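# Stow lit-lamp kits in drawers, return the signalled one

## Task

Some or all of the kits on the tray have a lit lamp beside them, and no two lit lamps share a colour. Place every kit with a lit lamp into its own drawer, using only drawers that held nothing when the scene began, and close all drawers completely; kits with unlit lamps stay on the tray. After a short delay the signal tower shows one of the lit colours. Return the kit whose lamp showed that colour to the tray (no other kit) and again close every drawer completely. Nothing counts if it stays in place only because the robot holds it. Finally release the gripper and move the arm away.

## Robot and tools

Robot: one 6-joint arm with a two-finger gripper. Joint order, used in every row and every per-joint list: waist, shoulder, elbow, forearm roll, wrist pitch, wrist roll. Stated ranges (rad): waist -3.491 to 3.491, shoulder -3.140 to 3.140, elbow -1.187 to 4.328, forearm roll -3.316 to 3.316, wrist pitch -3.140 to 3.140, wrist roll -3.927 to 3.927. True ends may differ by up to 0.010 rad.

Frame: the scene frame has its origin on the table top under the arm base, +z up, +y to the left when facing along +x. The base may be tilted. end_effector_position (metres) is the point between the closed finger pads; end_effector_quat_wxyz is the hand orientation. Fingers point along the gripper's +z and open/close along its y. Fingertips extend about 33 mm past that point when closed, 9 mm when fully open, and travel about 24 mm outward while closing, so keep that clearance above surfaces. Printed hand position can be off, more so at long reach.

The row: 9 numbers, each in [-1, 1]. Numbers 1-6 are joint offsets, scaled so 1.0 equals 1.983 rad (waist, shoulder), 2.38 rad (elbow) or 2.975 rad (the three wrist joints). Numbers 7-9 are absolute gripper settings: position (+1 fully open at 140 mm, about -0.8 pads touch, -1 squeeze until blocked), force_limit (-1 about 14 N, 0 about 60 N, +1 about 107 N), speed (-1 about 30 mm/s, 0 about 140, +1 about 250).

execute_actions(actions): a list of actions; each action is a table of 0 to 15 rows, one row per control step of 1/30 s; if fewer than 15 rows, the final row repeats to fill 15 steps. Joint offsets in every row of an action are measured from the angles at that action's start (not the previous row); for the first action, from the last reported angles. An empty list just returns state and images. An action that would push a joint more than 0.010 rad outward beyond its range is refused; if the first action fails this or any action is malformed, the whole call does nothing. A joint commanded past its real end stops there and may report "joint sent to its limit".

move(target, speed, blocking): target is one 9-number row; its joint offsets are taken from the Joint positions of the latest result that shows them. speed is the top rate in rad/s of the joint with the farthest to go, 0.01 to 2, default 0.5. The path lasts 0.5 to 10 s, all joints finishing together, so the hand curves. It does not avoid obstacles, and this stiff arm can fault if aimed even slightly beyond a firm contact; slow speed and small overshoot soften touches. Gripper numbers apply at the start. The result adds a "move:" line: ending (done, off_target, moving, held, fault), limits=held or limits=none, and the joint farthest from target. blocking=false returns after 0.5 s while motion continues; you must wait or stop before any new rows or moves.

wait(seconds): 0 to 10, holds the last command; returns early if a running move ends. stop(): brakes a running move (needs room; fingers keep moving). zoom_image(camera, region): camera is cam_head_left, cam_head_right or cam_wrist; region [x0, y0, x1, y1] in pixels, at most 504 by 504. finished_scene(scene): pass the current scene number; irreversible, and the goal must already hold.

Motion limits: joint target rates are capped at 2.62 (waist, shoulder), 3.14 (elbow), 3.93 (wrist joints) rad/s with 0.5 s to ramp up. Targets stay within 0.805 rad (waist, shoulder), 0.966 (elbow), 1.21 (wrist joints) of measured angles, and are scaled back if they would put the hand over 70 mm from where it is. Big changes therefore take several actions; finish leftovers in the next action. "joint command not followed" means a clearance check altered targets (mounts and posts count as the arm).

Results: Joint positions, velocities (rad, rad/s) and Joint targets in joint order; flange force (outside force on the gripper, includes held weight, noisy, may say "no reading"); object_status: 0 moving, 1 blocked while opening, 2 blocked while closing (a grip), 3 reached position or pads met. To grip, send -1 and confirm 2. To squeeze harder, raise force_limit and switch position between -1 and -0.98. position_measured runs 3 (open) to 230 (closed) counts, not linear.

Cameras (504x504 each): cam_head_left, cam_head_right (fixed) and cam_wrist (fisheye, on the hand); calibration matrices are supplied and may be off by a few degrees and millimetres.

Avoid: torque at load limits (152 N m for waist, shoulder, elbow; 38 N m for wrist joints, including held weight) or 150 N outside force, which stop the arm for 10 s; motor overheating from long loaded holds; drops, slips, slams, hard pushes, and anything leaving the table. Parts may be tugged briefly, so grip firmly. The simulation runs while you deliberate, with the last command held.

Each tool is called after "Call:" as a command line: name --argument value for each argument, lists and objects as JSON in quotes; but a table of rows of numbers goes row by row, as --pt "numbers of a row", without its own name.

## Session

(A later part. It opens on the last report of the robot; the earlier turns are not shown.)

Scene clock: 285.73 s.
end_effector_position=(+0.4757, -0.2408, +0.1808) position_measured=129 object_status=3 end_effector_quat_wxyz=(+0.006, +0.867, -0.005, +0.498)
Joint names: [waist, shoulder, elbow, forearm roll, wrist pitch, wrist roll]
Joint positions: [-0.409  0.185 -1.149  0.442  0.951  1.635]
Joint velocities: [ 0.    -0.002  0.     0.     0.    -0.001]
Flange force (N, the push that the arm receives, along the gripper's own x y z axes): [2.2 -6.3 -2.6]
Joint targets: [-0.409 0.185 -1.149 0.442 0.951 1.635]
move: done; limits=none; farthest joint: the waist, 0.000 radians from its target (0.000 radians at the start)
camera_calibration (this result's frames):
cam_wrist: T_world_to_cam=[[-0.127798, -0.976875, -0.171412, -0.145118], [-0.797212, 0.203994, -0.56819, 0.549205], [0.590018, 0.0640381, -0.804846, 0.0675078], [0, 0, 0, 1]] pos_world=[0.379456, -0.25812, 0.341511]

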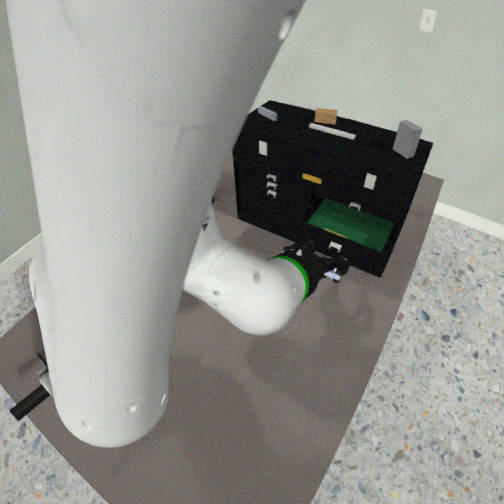

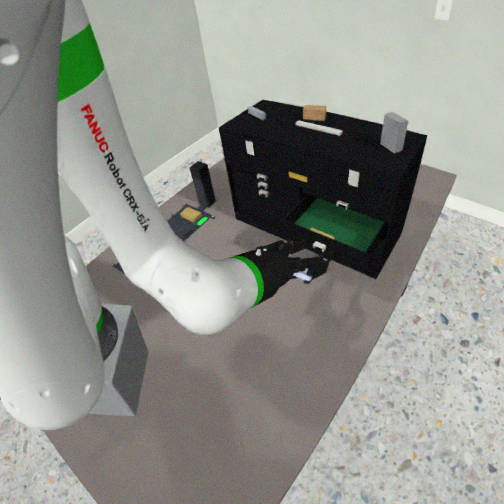

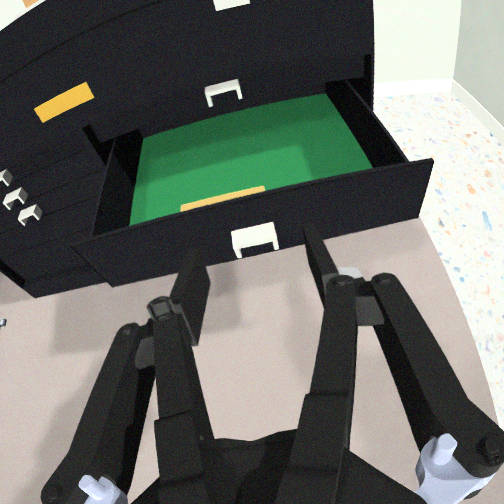

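Call:
move --target '[0.0666,0.0277,0.0655,-0.0413,-0.036,0,0,0,0]' --speed 0.08

Call:
move --target '[0.0308,0.0242,0.05,-0.0195,-0.0249,0,0,0,0]' --speed 0.08

Call:
move --target '[0.0045,0.0042,0.0082,-0.003,-0.004,0,0,0,0]' --speed 0.03

Scene clock: 291.73 s.
end_effector_position=(+0.5458, -0.2414, +0.1807) position_measured=129 object_status=3 end_effector_quat_wxyz=(+0.007, +0.867, -0.002, +0.498)
Joint names: [waist, shoulder, elbow, forearm roll, wrist pitch, wrist roll]
Joint positions: [-0.277  0.24  -0.994  0.319  0.843  1.635]
Joint velocities: [ 0.001  0.001  0.001 -0.001 -0.    -0.001]
Flange force (N, the push that the arm receives, along the gripper's own x y z axes): [-0.5 -3.1 -5.9]
Joint targets: [-0.277 0.240 -0.994 0.319 0.843 1.635]
move: done; limits=none; farthest joint: the waist, 0.000 radians from its target (0.132 radians at the start)
camera_calibration (this result's frames):
cam_wrist: T_world_to_cam=[[-0.124312, -0.977876, -0.16824, -0.1395], [-0.797728, 0.199326, -0.569121, 0.604475], [0.590065, 0.0634614, -0.804858, 0.0259561], [0, 0, 0, 1]] pos_world=[0.449549, -0.258548, 0.341441]

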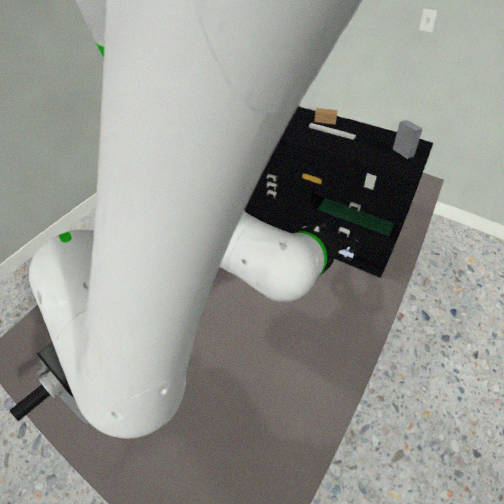

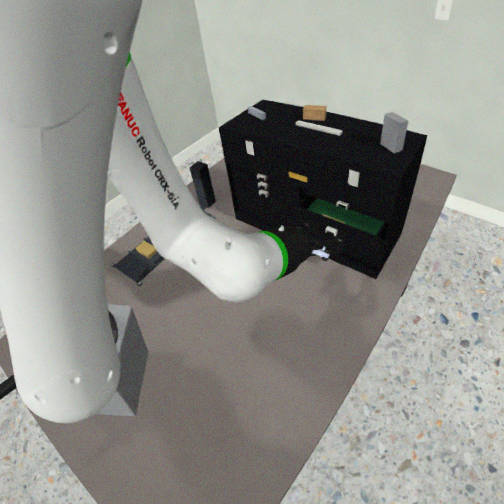

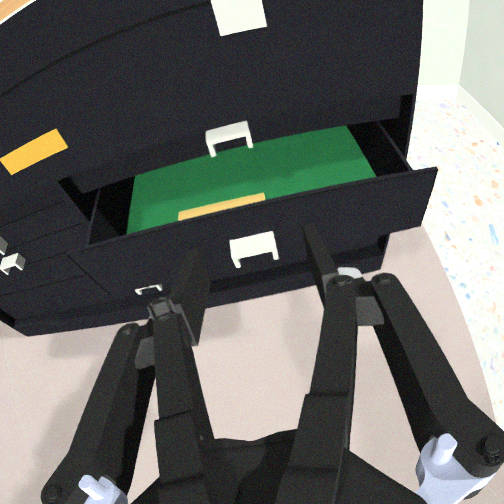

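Scene clock: 293.53 s.
end_effector_position=(+0.5961, -0.2415, +0.1808) position_measured=129 object_status=3 end_effector_quat_wxyz=(+0.007, +0.867, -0.003, +0.498)
Joint names: [waist, shoulder, elbow, forearm roll, wrist pitch, wrist roll]
Joint positions: [-0.216  0.288 -0.875  0.261  0.769  1.635]
Joint velocities: [ 0.001 -0.     0.001  0.    -0.     0.002]
Flange force (N, the push that the arm receives, along the gripper's own x y z axes): [-0.9 -3.0 -5.5]
Joint targets: [-0.216 0.288 -0.875 0.261 0.769 1.635]
move: done; limits=none; farthest joint: the waist, 0.000 radians from its target (0.061 radians at the start)
camera_calibration (this result's frames):
cam_wrist: T_world_to_cam=[[-0.125086, -0.977564, -0.169477, -0.132562], [-0.797382, 0.200698, -0.569124, 0.644845], [0.590369, 0.0639483, -0.804596, -0.00375953], [0, 0, 0, 1]] pos_world=[0.499825, -0.258767, 0.341506]

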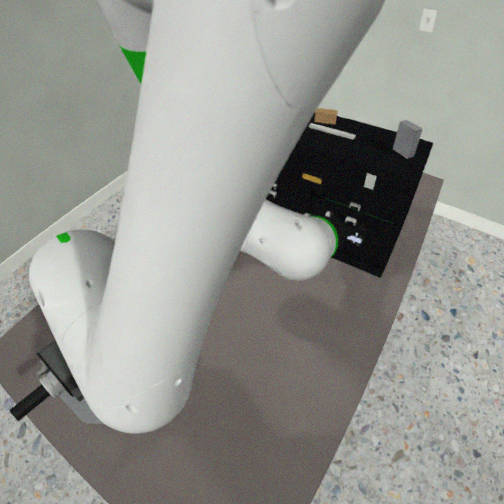

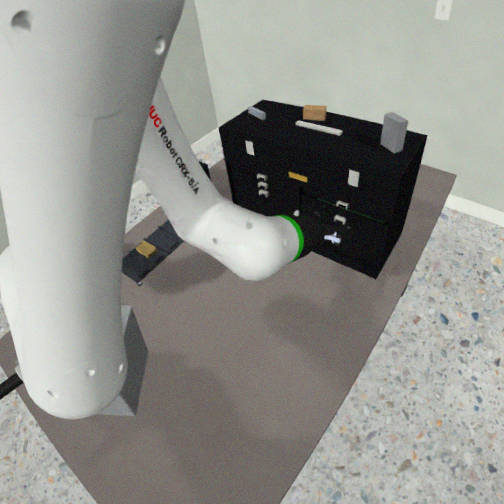

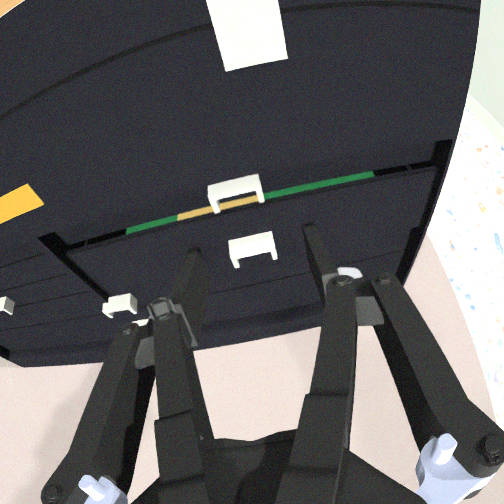

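Scene clock: 294.43 s.
end_effector_position=(+0.6041, -0.2413, +0.1807) position_measured=129 object_status=3 end_effector_quat_wxyz=(+0.006, +0.867, -0.004, +0.498)
Joint names: [waist, shoulder, elbow, forearm roll, wrist pitch, wrist roll]
Joint positions: [-0.207  0.296 -0.855  0.253  0.758  1.635]
Joint velocities: [-0.001 -0.002  0.001 -0.001 -0.     0.001]
Flange force (N, the push that the arm receives, along the gripper's own x y z axes): [-1.1 -0.7 -7.4]
Joint targets: [-0.207 0.296 -0.855 0.253 0.758 1.635]
move: done; limits=none; farthest joint: the waist, 0.000 radians from its target (0.009 radians at the start)
camera_calibration (this result's frames):
cam_wrist: T_world_to_cam=[[-0.125652, -0.977355, -0.170262, -0.130797], [-0.797368, 0.201605, -0.568822, 0.651295], [0.590267, 0.0642879, -0.804644, -0.00845222], [0, 0, 0, 1]] pos_world=[0.507876, -0.258596, 0.3414]

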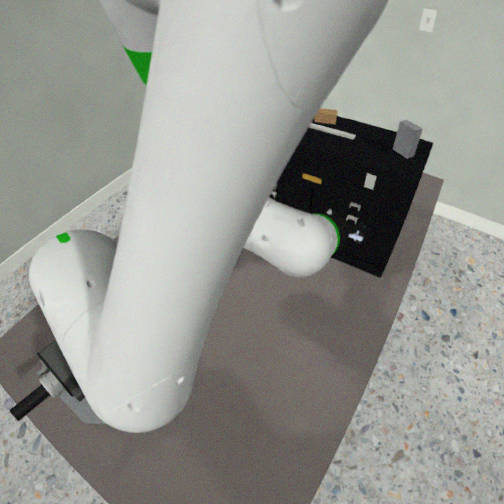

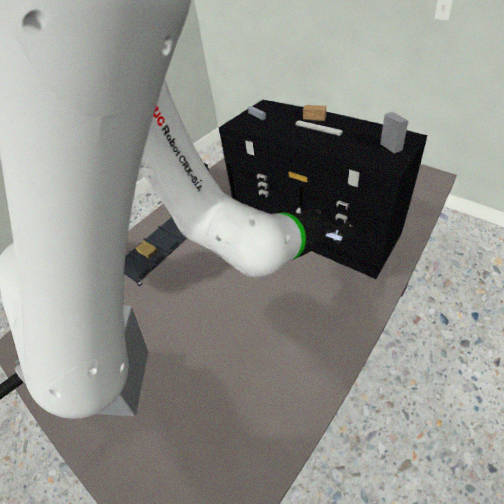

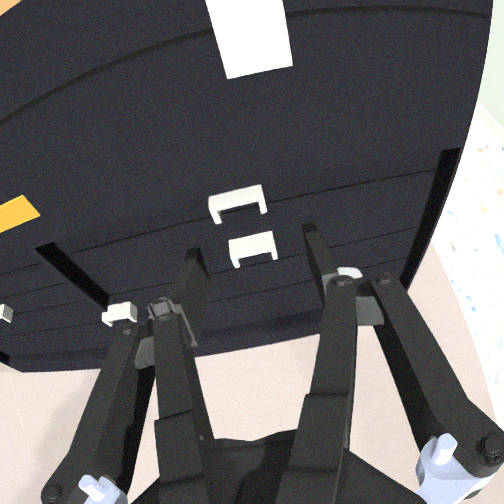

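Call:
move --target '[0.0006,0.0005,0.001,-0.0004,-0.0005,0,0,0,0]' --speed 0.02

Call:
move --target '[-0.0656,-0.0434,-0.0924,0.0413,0.047,0,0,0,0]' --speed 0.3

Call:
move --target '[0.288,0.13,0.01,-0.211,0.0743,0.0403,0,0,0]' --speed 0.6

Call:
move --target '[-0.018,-0.004,0.0807,0.0027,-0.0662,0.0161,0,0,0]' --speed 0.2

Scene clock: 302.43 s.
end_effector_position=(+0.6051, -0.2412, +0.1807) position_measured=129 object_status=3 end_effector_quat_wxyz=(+0.006, +0.867, -0.004, +0.498)
Joint names: [waist, shoulder, elbow, forearm roll, wrist pitch, wrist roll]
Joint positions: [-0.206  0.297 -0.853  0.251  0.756  1.635]
Joint velocities: [ 0.     0.002  0.    -0.    -0.    -0.003]
Flange force (N, the push that the arm receives, along the gripper's own x y z axes): [-1.8 -0.8 -14.7]
Joint targets: [-0.206 0.297 -0.853 0.251 0.756 1.635]
move: done; limits=none; farthest joint: the waist, 0.000 radians from its target (0.001 radians at the start)
camera_calibration (this result's frames):
cam_wrist: T_world_to_cam=[[-0.125727, -0.97732, -0.170408, -0.130521], [-0.797373, 0.201749, -0.568765, 0.652081], [0.590245, 0.0643695, -0.804654, -0.00900977], [0, 0, 0, 1]] pos_world=[0.50886, -0.258537, 0.341389]

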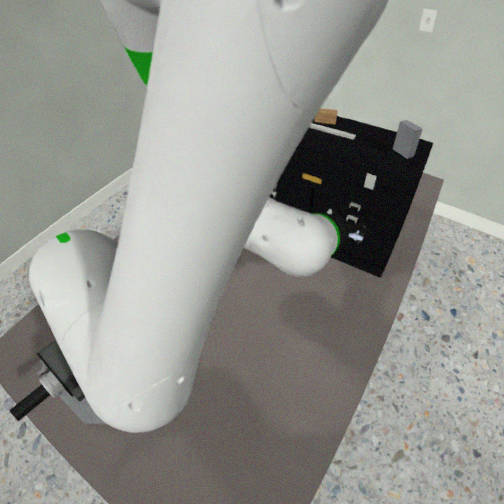

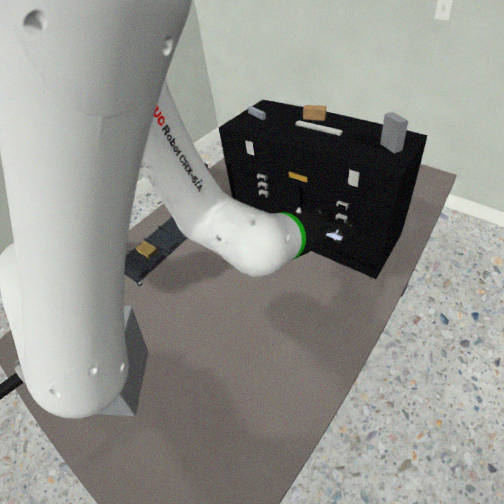

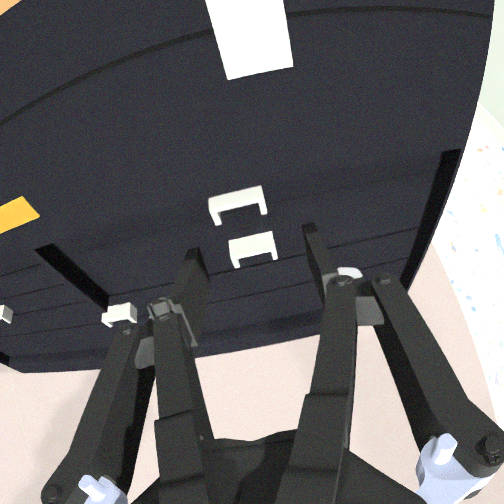

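Scene clock: 303.57 s.
end_effector_position=(+0.5105, -0.2418, +0.1804) position_measured=129 object_status=3 end_effector_quat_wxyz=(+0.007, +0.867, -0.003, +0.498)
Joint names: [waist, shoulder, elbow, forearm roll, wrist pitch, wrist roll]
Joint positions: [-0.336  0.211 -1.073  0.374  0.896  1.635]
Joint velocities: [-0.    -0.002 -0.     0.001  0.    -0.002]
Flange force (N, the push that the arm receives, along the gripper's own x y z axes): [2.5 -4.5 -1.8]
Joint targets: [-0.336 0.211 -1.073 0.374 0.896 1.635]
move: done; limits=none; farthest joint: the waist, 0.000 radians from its target (0.130 radians at the start)
camera_calibration (this result's frames):
cam_wrist: T_world_to_cam=[[-0.125733, -0.977663, -0.168422, -0.143518], [-0.798094, 0.200521, -0.568188, 0.576516], [0.589269, 0.0629771, -0.805479, 0.0468859], [0, 0, 0, 1]] pos_world=[0.414441, -0.258868, 0.341164]

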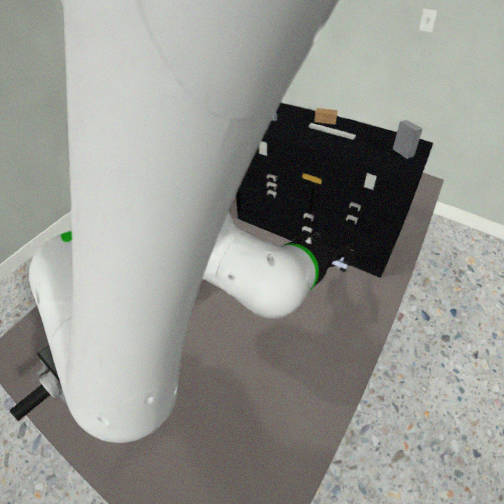

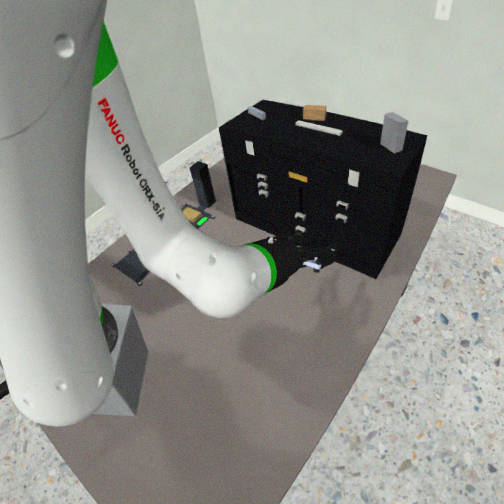

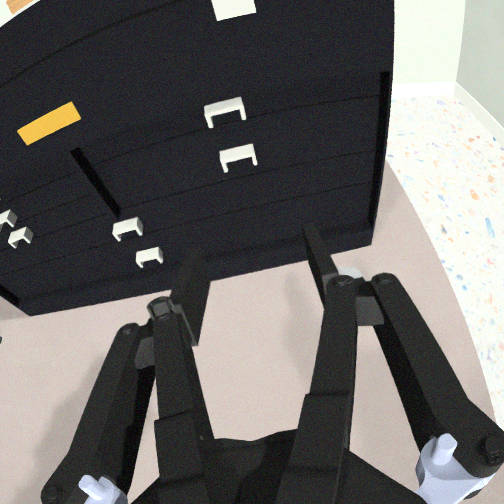

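Scene clock: 305.07 s.
end_effector_position=(+0.5136, -0.1143, +0.1321) position_measured=129 object_status=3 end_effector_quat_wxyz=(+0.003, +0.867, -0.003, +0.499)
Joint names: [waist, shoulder, elbow, forearm roll, wrist pitch, wrist roll]
Joint positions: [ 0.235  0.469 -1.049 -0.253  1.117  1.755]
Joint velocities: [ 0.001  0.    -0.    -0.     0.     0.001]
Flange force (N, the push that the arm receives, along the gripper's own x y z axes): [1.1 -4.2 -4.5]
Joint targets: [0.235 0.469 -1.049 -0.254 1.117 1.755]
move: done; limits=none; farthest joint: the waist, 0.000 radians from its target (0.571 radians at the start)
camera_calibration (this result's frames):
cam_wrist: T_world_to_cam=[[-0.121418, -0.976886, -0.175933, -0.0277828], [-0.797004, 0.201595, -0.569337, 0.525732], [0.591644, 0.0710916, -0.803058, -0.00246398], [0, 0, 0, 1]] pos_world=[0.417095, -0.132951, 0.292452]

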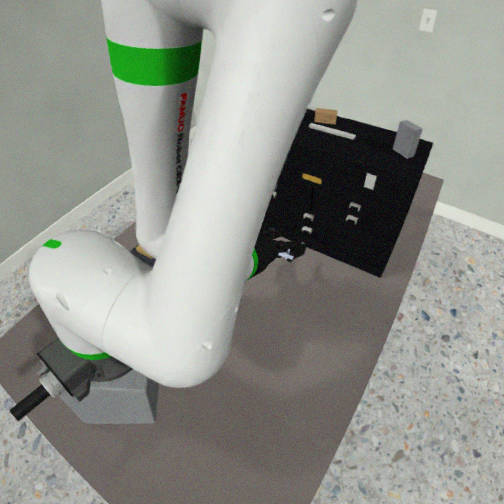

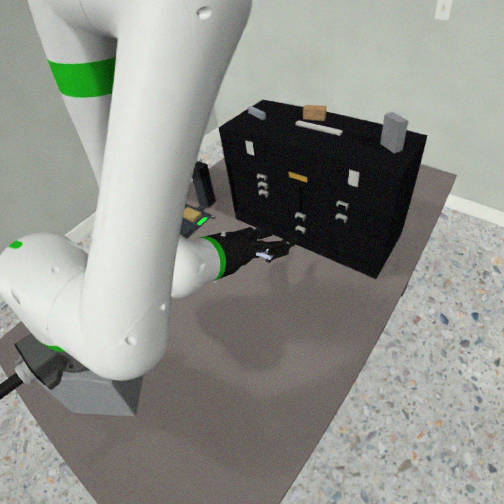

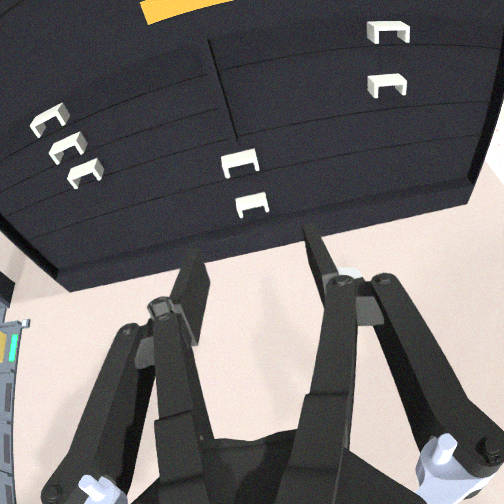

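Scene clock: 306.40 s.
end_effector_position=(+0.5935, -0.1114, +0.1311) position_measured=129 object_status=3 end_effector_quat_wxyz=(+0.002, +0.867, -0.005, +0.498)
Joint names: [waist, shoulder, elbow, forearm roll, wrist pitch, wrist roll]
Joint positions: [ 0.199  0.461 -0.857 -0.245  0.92   1.803]
Joint velocities: [ 0.  0.  0. -0. -0.  0.]
Flange force (N, the push that the arm receives, along the gripper's own x y z axes): [-0.4 -0.8 -3.2]
Joint targets: [0.199 0.461 -0.857 -0.245 0.920 1.803]
move: done; limits=none; farthest joint: the waist, 0.000 radians from its target (0.036 radians at the start)
camera_calibration (this result's frames):
cam_wrist: T_world_to_cam=[[-0.123444, -0.976052, -0.179121, -0.0136372], [-0.797648, 0.204975, -0.567224, 0.588707], [0.590356, 0.0728552, -0.803848, -0.0496232], [0, 0, 0, 1]] pos_world=[0.497192, -0.130366, 0.291596]

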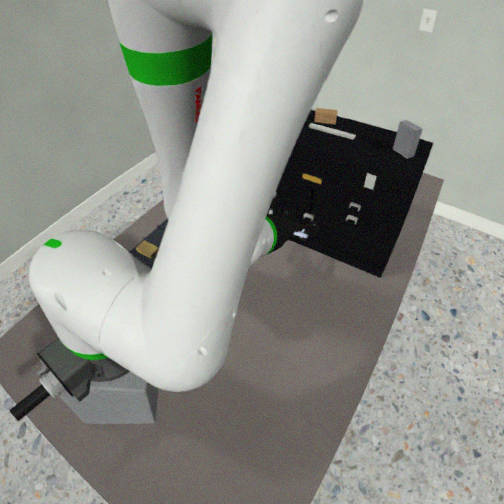

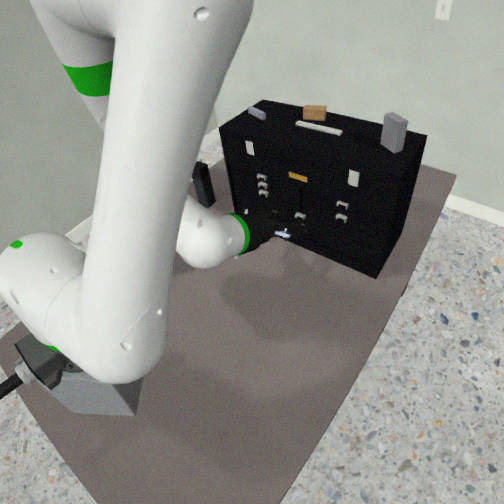

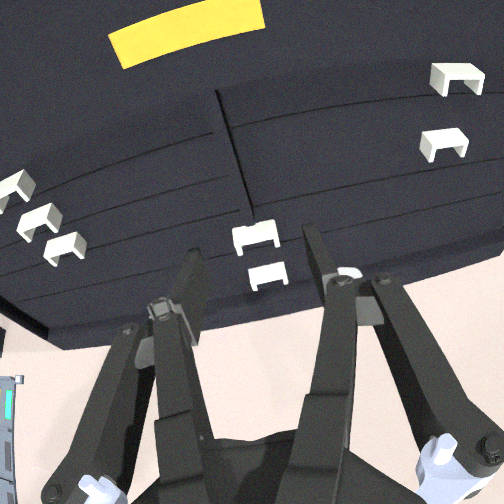

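Call:
move --target '[-0.003,0,0.003,0.0003,-0.001,0,0,0,0]' --speed 0.05

Call:
move --target '[0,0,0,0,0,0,-1,0,0]'

Call:
move --target '[0.0103,-0.0035,-0.0496,0,0.036,-0.0077,-1,0,0]' --speed 0.08

Call:
move --target '[0.0108,0.0076,-0.034,-0.003,0.0316,-0.0084,-1,0,0]' --speed 0.08

Scene clock: 311.90 s.
end_effector_position=(+0.5966, -0.1143, +0.1322) position_measured=129 object_status=3 end_effector_quat_wxyz=(+0.003, +0.866, -0.007, +0.500)
Joint names: [waist, shoulder, elbow, forearm roll, wrist pitch, wrist roll]
Joint positions: [ 0.194  0.461 -0.85  -0.245  0.917  1.803]
Joint velocities: [-0.001 -0.     0.001  0.001 -0.    -0.   ]
Flange force (N, the push that the arm receives, along the gripper's own x y z axes): [0.4 -2.8 -4.0]
Joint targets: [0.194 0.461 -0.850 -0.245 0.917 1.803]
move: done; limits=none; farthest joint: the waist, 0.000 radians from its target (0.006 radians at the start)
camera_calibration (this result's frames):
cam_wrist: T_world_to_cam=[[-0.128262, -0.975285, -0.179911, -0.0128758], [-0.794598, 0.209612, -0.569805, 0.591531], [0.593434, 0.0698726, -0.801844, -0.0528238], [0, 0, 0, 1]] pos_world=[0.499725, -0.132858, 0.292384]

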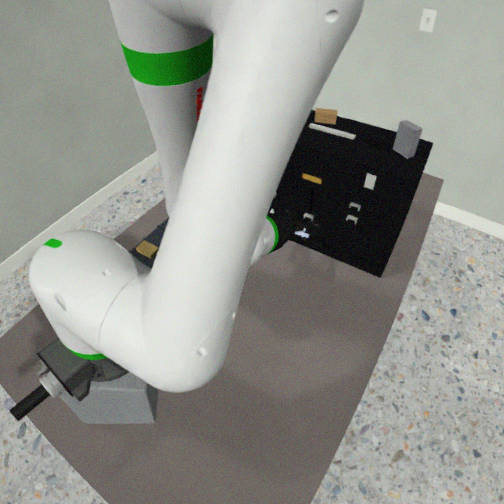

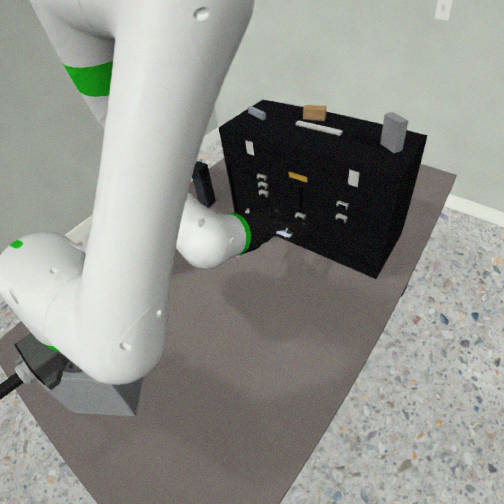

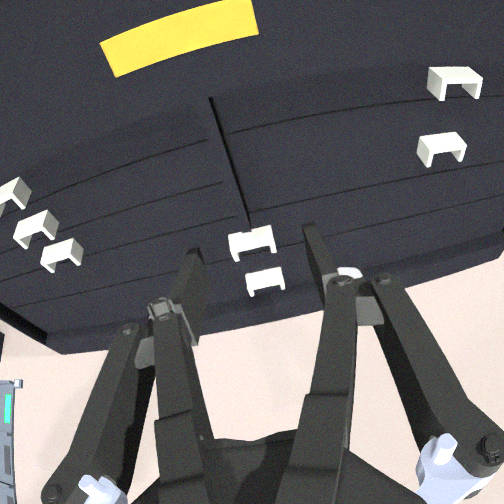

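Scene clock: 312.40 s.
end_effector_position=(+0.5966, -0.1143, +0.1323) position_measured=194 object_status=2 end_effector_quat_wxyz=(+0.003, +0.866, -0.007, +0.500)
Joint names: [waist, shoulder, elbow, forearm roll, wrist pitch, wrist roll]
Joint positions: [ 0.193  0.461 -0.85  -0.245  0.917  1.803]
Joint velocities: [-0.001 -0.001  0.     0.     0.     0.   ]
Flange force (N, the push that the arm receives, along the gripper's own x y z axes): [3.1 -0.9 -10.3]
Joint targets: [0.194 0.461 -0.850 -0.245 0.917 1.803]
move: done; limits=none; farthest joint: the waist, 0.001 radians from its target (0.000 radians at the start)
camera_calibration (this result's frames):
cam_wrist: T_world_to_cam=[[-0.128291, -0.975281, -0.179914, -0.0128741], [-0.794577, 0.209638, -0.569824, 0.591541], [0.593455, 0.0698524, -0.80183, -0.0528332], [0, 0, 0, 1]] pos_world=[0.499727, -0.132875, 0.292395]

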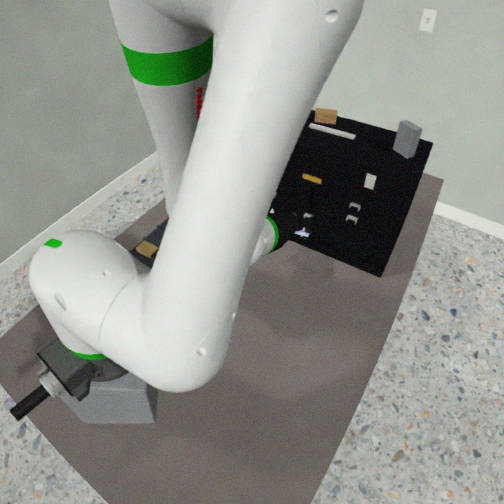

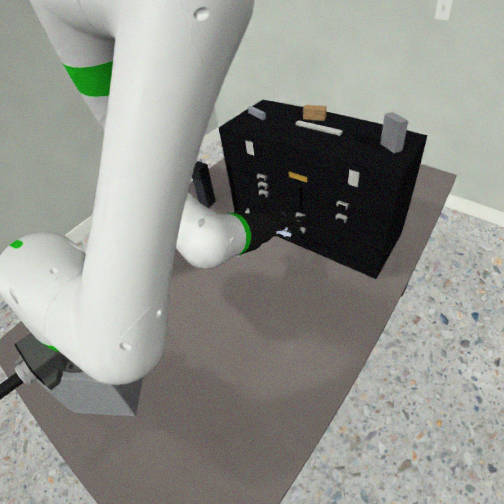

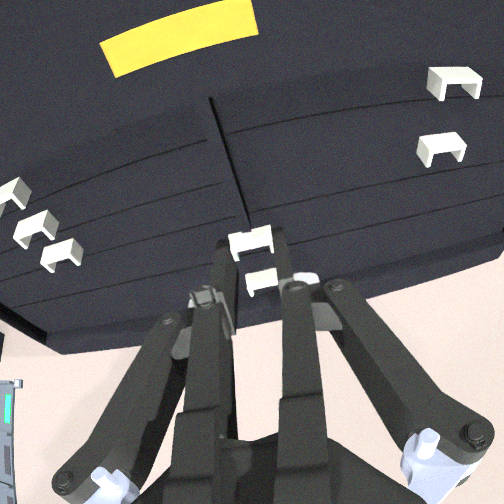

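Scene clock: 314.17 s.
end_effector_position=(+0.5485, -0.1140, +0.1323) position_measured=194 object_status=2 end_effector_quat_wxyz=(+0.003, +0.866, -0.003, +0.499)
Joint names: [waist, shoulder, elbow, forearm roll, wrist pitch, wrist roll]
Joint positions: [ 0.214  0.454 -0.968 -0.245  1.024  1.78 ]
Joint velocities: [-0.     0.001 -0.001  0.     0.001  0.001]
Flange force (N, the push that the arm receives, along the gripper's own x y z axes): [-6.8 19.1 4.9]
Joint targets: [0.214 0.454 -0.968 -0.245 1.024 1.780]
move: done; limits=none; farthest joint: the waist, 0.000 radians from its target (0.020 radians at the start)
camera_calibration (this result's frames):
cam_wrist: T_world_to_cam=[[-0.121714, -0.976914, -0.175572, -0.0230764], [-0.796584, 0.201669, -0.569898, 0.553467], [0.592148, 0.0704927, -0.80274, -0.0233798], [0, 0, 0, 1]] pos_world=[0.451919, -0.132513, 0.2926]

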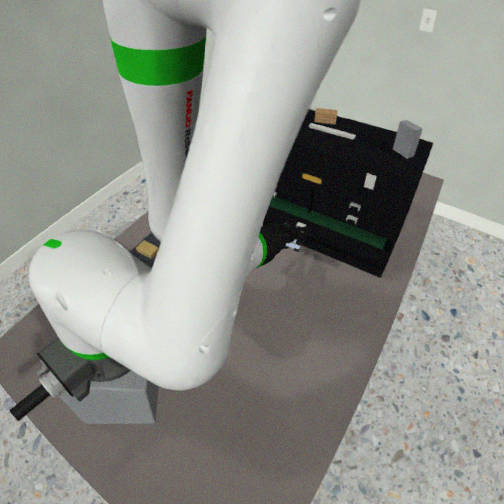

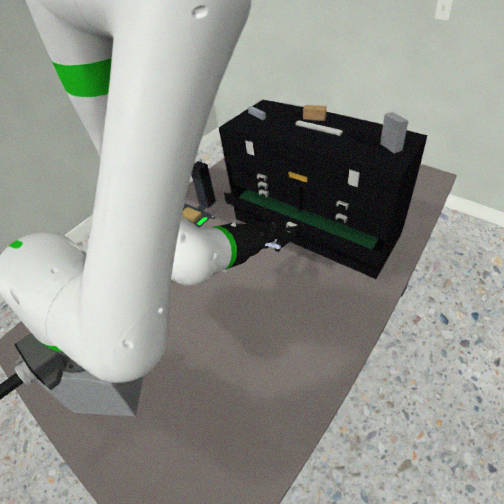

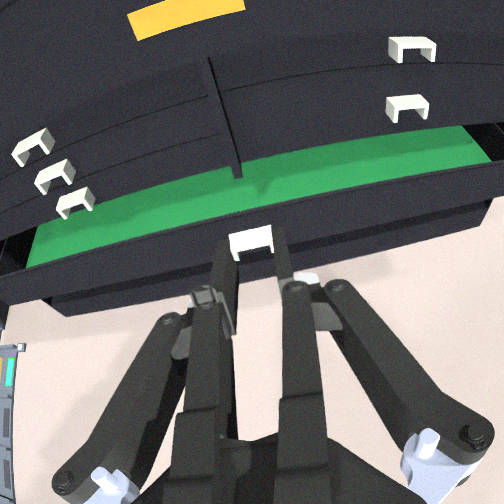

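Scene clock: 315.63 s.
end_effector_position=(+0.5139, -0.1143, +0.1324) position_measured=194 object_status=2 end_effector_quat_wxyz=(+0.003, +0.866, -0.003, +0.500)
Joint names: [waist, shoulder, elbow, forearm roll, wrist pitch, wrist roll]
Joint positions: [ 0.235  0.469 -1.049 -0.254  1.118  1.755]
Joint velocities: [-0.    -0.001 -0.     0.     0.001  0.002]
Flange force (N, the push that the arm receives, along the gripper's own x y z axes): [-10.4 19.3 6.2]
Joint targets: [0.235 0.469 -1.049 -0.254 1.118 1.755]
move: done; limits=none; farthest joint: the waist, 0.000 radians from its target (0.022 radians at the start)
camera_calibration (this result's frames):
cam_wrist: T_world_to_cam=[[-0.121291, -0.976897, -0.175956, -0.0277508], [-0.796381, 0.201583, -0.570212, 0.525898], [0.592508, 0.0709666, -0.802432, -0.00293001], [0, 0, 0, 1]] pos_world=[0.417185, -0.132914, 0.292639]

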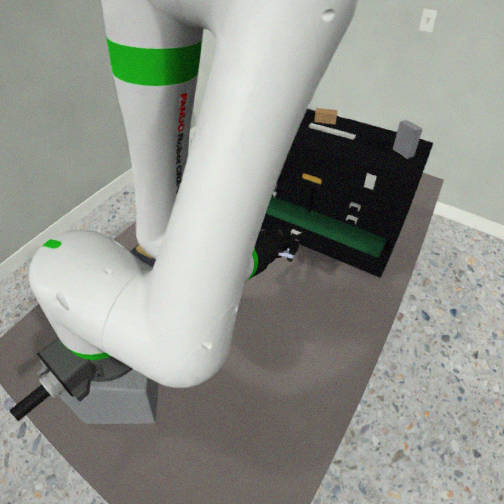

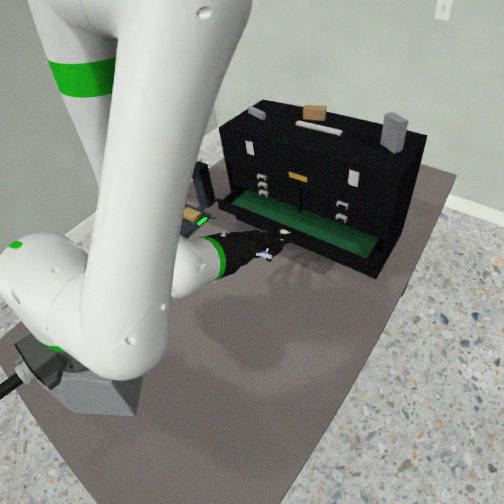

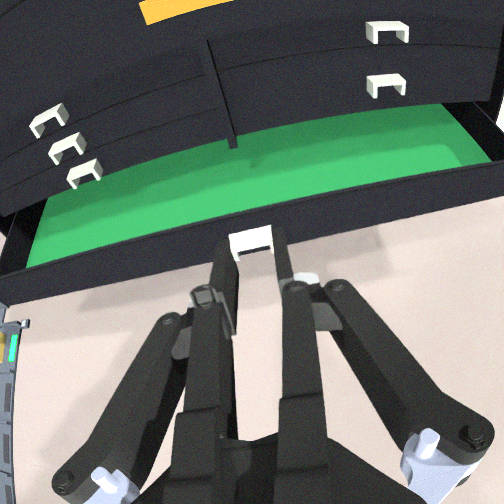

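Call:
move --target '[0.0141,0.0207,-0.0324,-0.0062,0.0383,-0.0118,-1,0,0]' --speed 0.08

Call:
move --target '[0,0,0,0,0,0,0,0,0]'

Call:
move --target '[0,0,0,0,-0.05,0,0,0,0]' --speed 0.3

Call:
move --target '[-0.0388,-0.2658,-0.0214,0.0289,-0.1947,0.0067,0,0,0]' --speed 0.6

Scene clock: 322.37 s.
end_effector_position=(+0.4785, -0.1163, +0.1325) position_measured=194 object_status=2 end_effector_quat_wxyz=(+0.004, +0.866, -0.005, +0.499)
Joint names: [waist, shoulder, elbow, forearm roll, wrist pitch, wrist roll]
Joint positions: [ 0.263  0.51  -1.126 -0.272  1.232  1.72 ]
Joint velocities: [ 0.001  0.    -0.    -0.     0.001 -0.   ]
Flange force (N, the push that the arm receives, along the gripper's own x y z axes): no reading
Joint targets: [0.263 0.510 -1.126 -0.272 1.232 1.720]
move: done; limits=none; farthest joint: the forearm roll, 0.001 radians from its target (0.019 radians at the start)
camera_calibration (this result's frames):
cam_wrist: T_world_to_cam=[[-0.125341, -0.97621, -0.176929, -0.0317988], [-0.795947, 0.205404, -0.569454, 0.498325], [0.592248, 0.0694496, -0.802757, 0.0182173], [0, 0, 0, 1]] pos_world=[0.381865, -0.134665, 0.292771]

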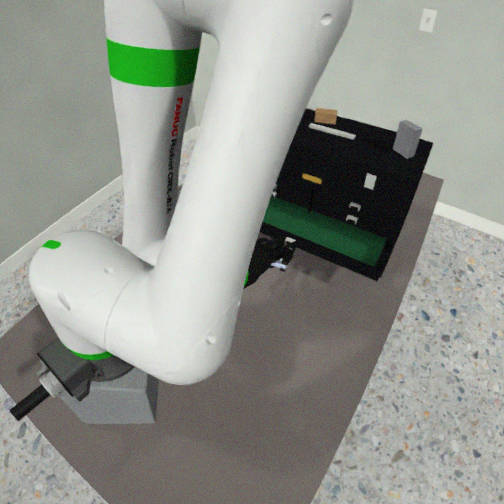

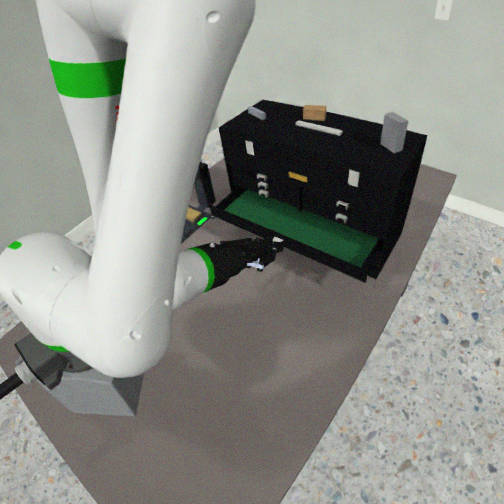

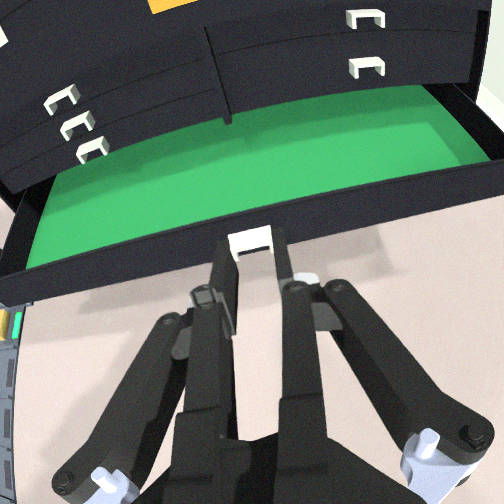

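Scene clock: 322.90 s.
end_effector_position=(+0.4785, -0.1163, +0.1325) position_measured=129 object_status=3 end_effector_quat_wxyz=(+0.004, +0.866, -0.005, +0.499)
Joint names: [waist, shoulder, elbow, forearm roll, wrist pitch, wrist roll]
Joint positions: [ 0.263  0.51  -1.126 -0.272  1.232  1.72 ]
Joint velocities: [-0.001 -0.001  0.     0.     0.     0.001]
Flange force (N, the push that the arm receives, along the gripper's own x y z axes): no reading
Joint targets: [0.263 0.510 -1.126 -0.272 1.232 1.720]
move: done; limits=none; farthest joint: the waist, 0.000 radians from its target (0.000 radians at the start)
camera_calibration (this result's frames):
cam_wrist: T_world_to_cam=[[-0.125346, -0.976209, -0.176929, -0.0317986], [-0.795955, 0.205408, -0.569441, 0.49832], [0.592236, 0.0694498, -0.802766, 0.018224], [0, 0, 0, 1]] pos_world=[0.381861, -0.134666, 0.292767]

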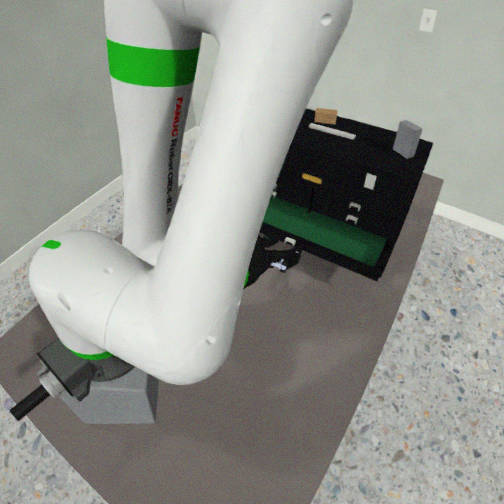

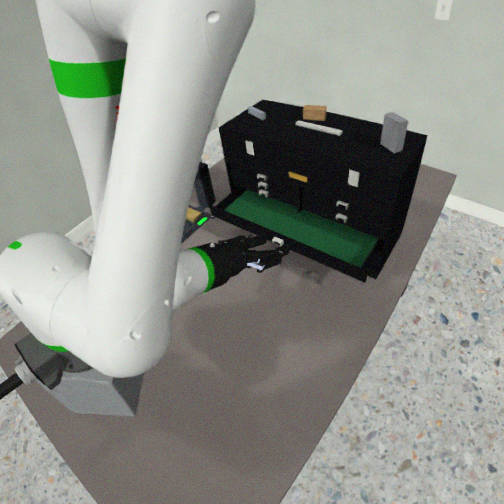

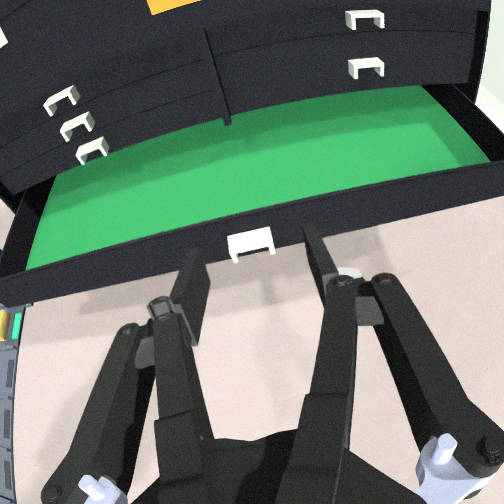

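Scene clock: 323.80 s.
end_effector_position=(+0.4490, -0.1081, +0.0892) position_measured=129 object_status=3 end_effector_quat_wxyz=(-0.006, +0.901, +0.000, +0.434)
Joint names: [waist, shoulder, elbow, forearm roll, wrist pitch, wrist roll]
Joint positions: [ 0.263  0.51  -1.126 -0.272  1.083  1.72 ]
Joint velocities: [ 0.     0.     0.    -0.001 -0.    -0.003]
Flange force (N, the push that the arm receives, along the gripper's own x y z axes): no reading
Joint targets: [0.263 0.510 -1.126 -0.272 1.083 1.720]
move: done; limits=none; farthest joint: the waist, 0.000 radians from its target (0.000 radians at the start)
camera_calibration (this result's frames):
cam_wrist: T_world_to_cam=[[-0.13235, -0.976409, -0.170613, -0.0325955], [-0.874363, 0.196082, -0.443894, 0.471534], [0.466877, 0.0904285, -0.879687, 0.06584], [0, 0, 0, 1]] pos_world=[0.377238, -0.130239, 0.261668]

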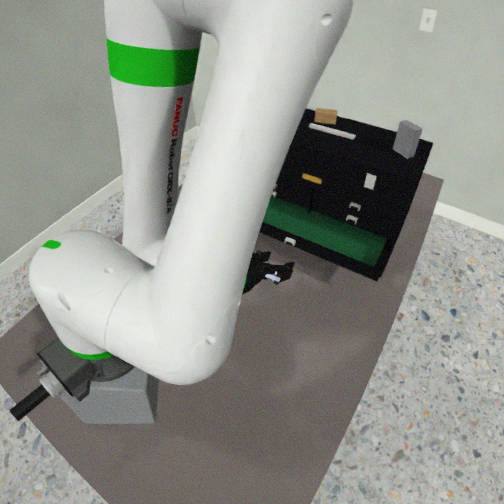

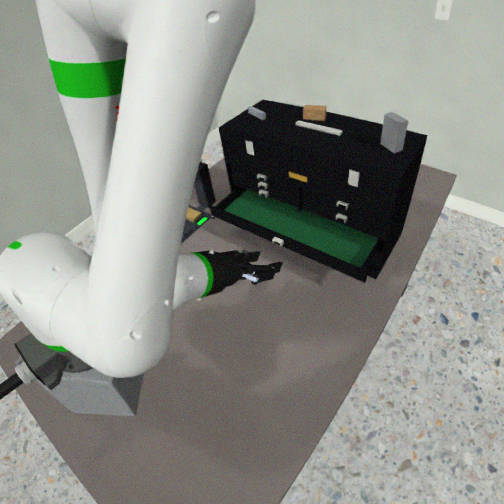

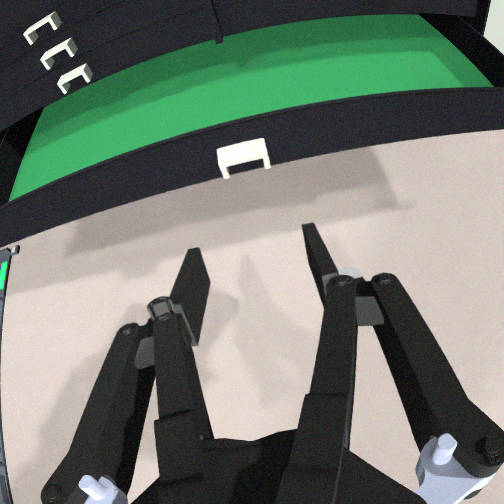

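Scene clock: 325.23 s.
end_effector_position=(+0.4311, -0.1011, +0.1363) position_measured=129 object_status=3 end_effector_quat_wxyz=(-0.055, +0.920, +0.001, +0.388)
Joint names: [waist, shoulder, elbow, forearm roll, wrist pitch, wrist roll]
Joint positions: [ 0.186 -0.017 -1.177 -0.186  0.504  1.74 ]
Joint velocities: [-0.001 -0.001  0.     0.001 -0.001 -0.002]
Flange force (N, the push that the arm receives, along the gripper's own x y z axes): no reading
Joint targets: [0.186 -0.017 -1.177 -0.186 0.504 1.740]
move: done; limits=none; farthest joint: the waist, 0.000 radians from its target (0.077 radians at the start)
camera_calibration (this result's frames):
cam_wrist: T_world_to_cam=[[-0.109902, -0.963715, -0.243259, -0.0185597], [-0.921898, 0.190316, -0.337466, 0.480745], [0.371517, 0.187171, -0.909363, 0.169913], [0, 0, 0, 1]] pos_world=[0.378032, -0.141183, 0.312233]

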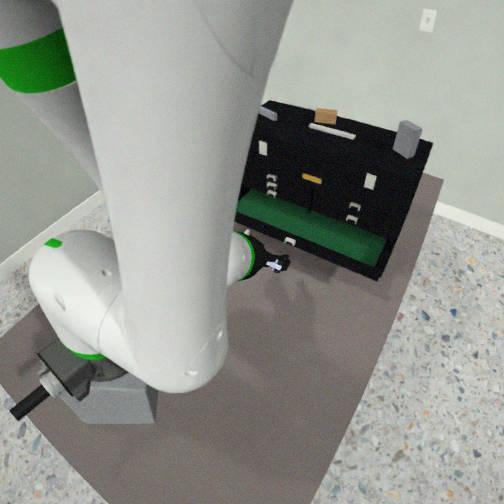

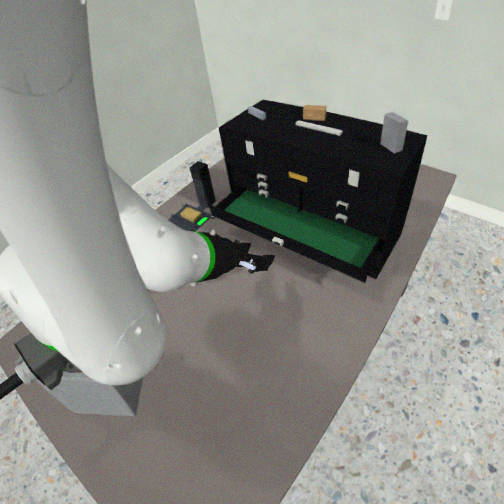

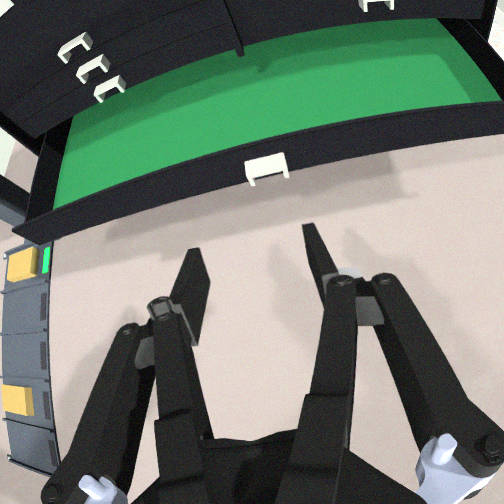

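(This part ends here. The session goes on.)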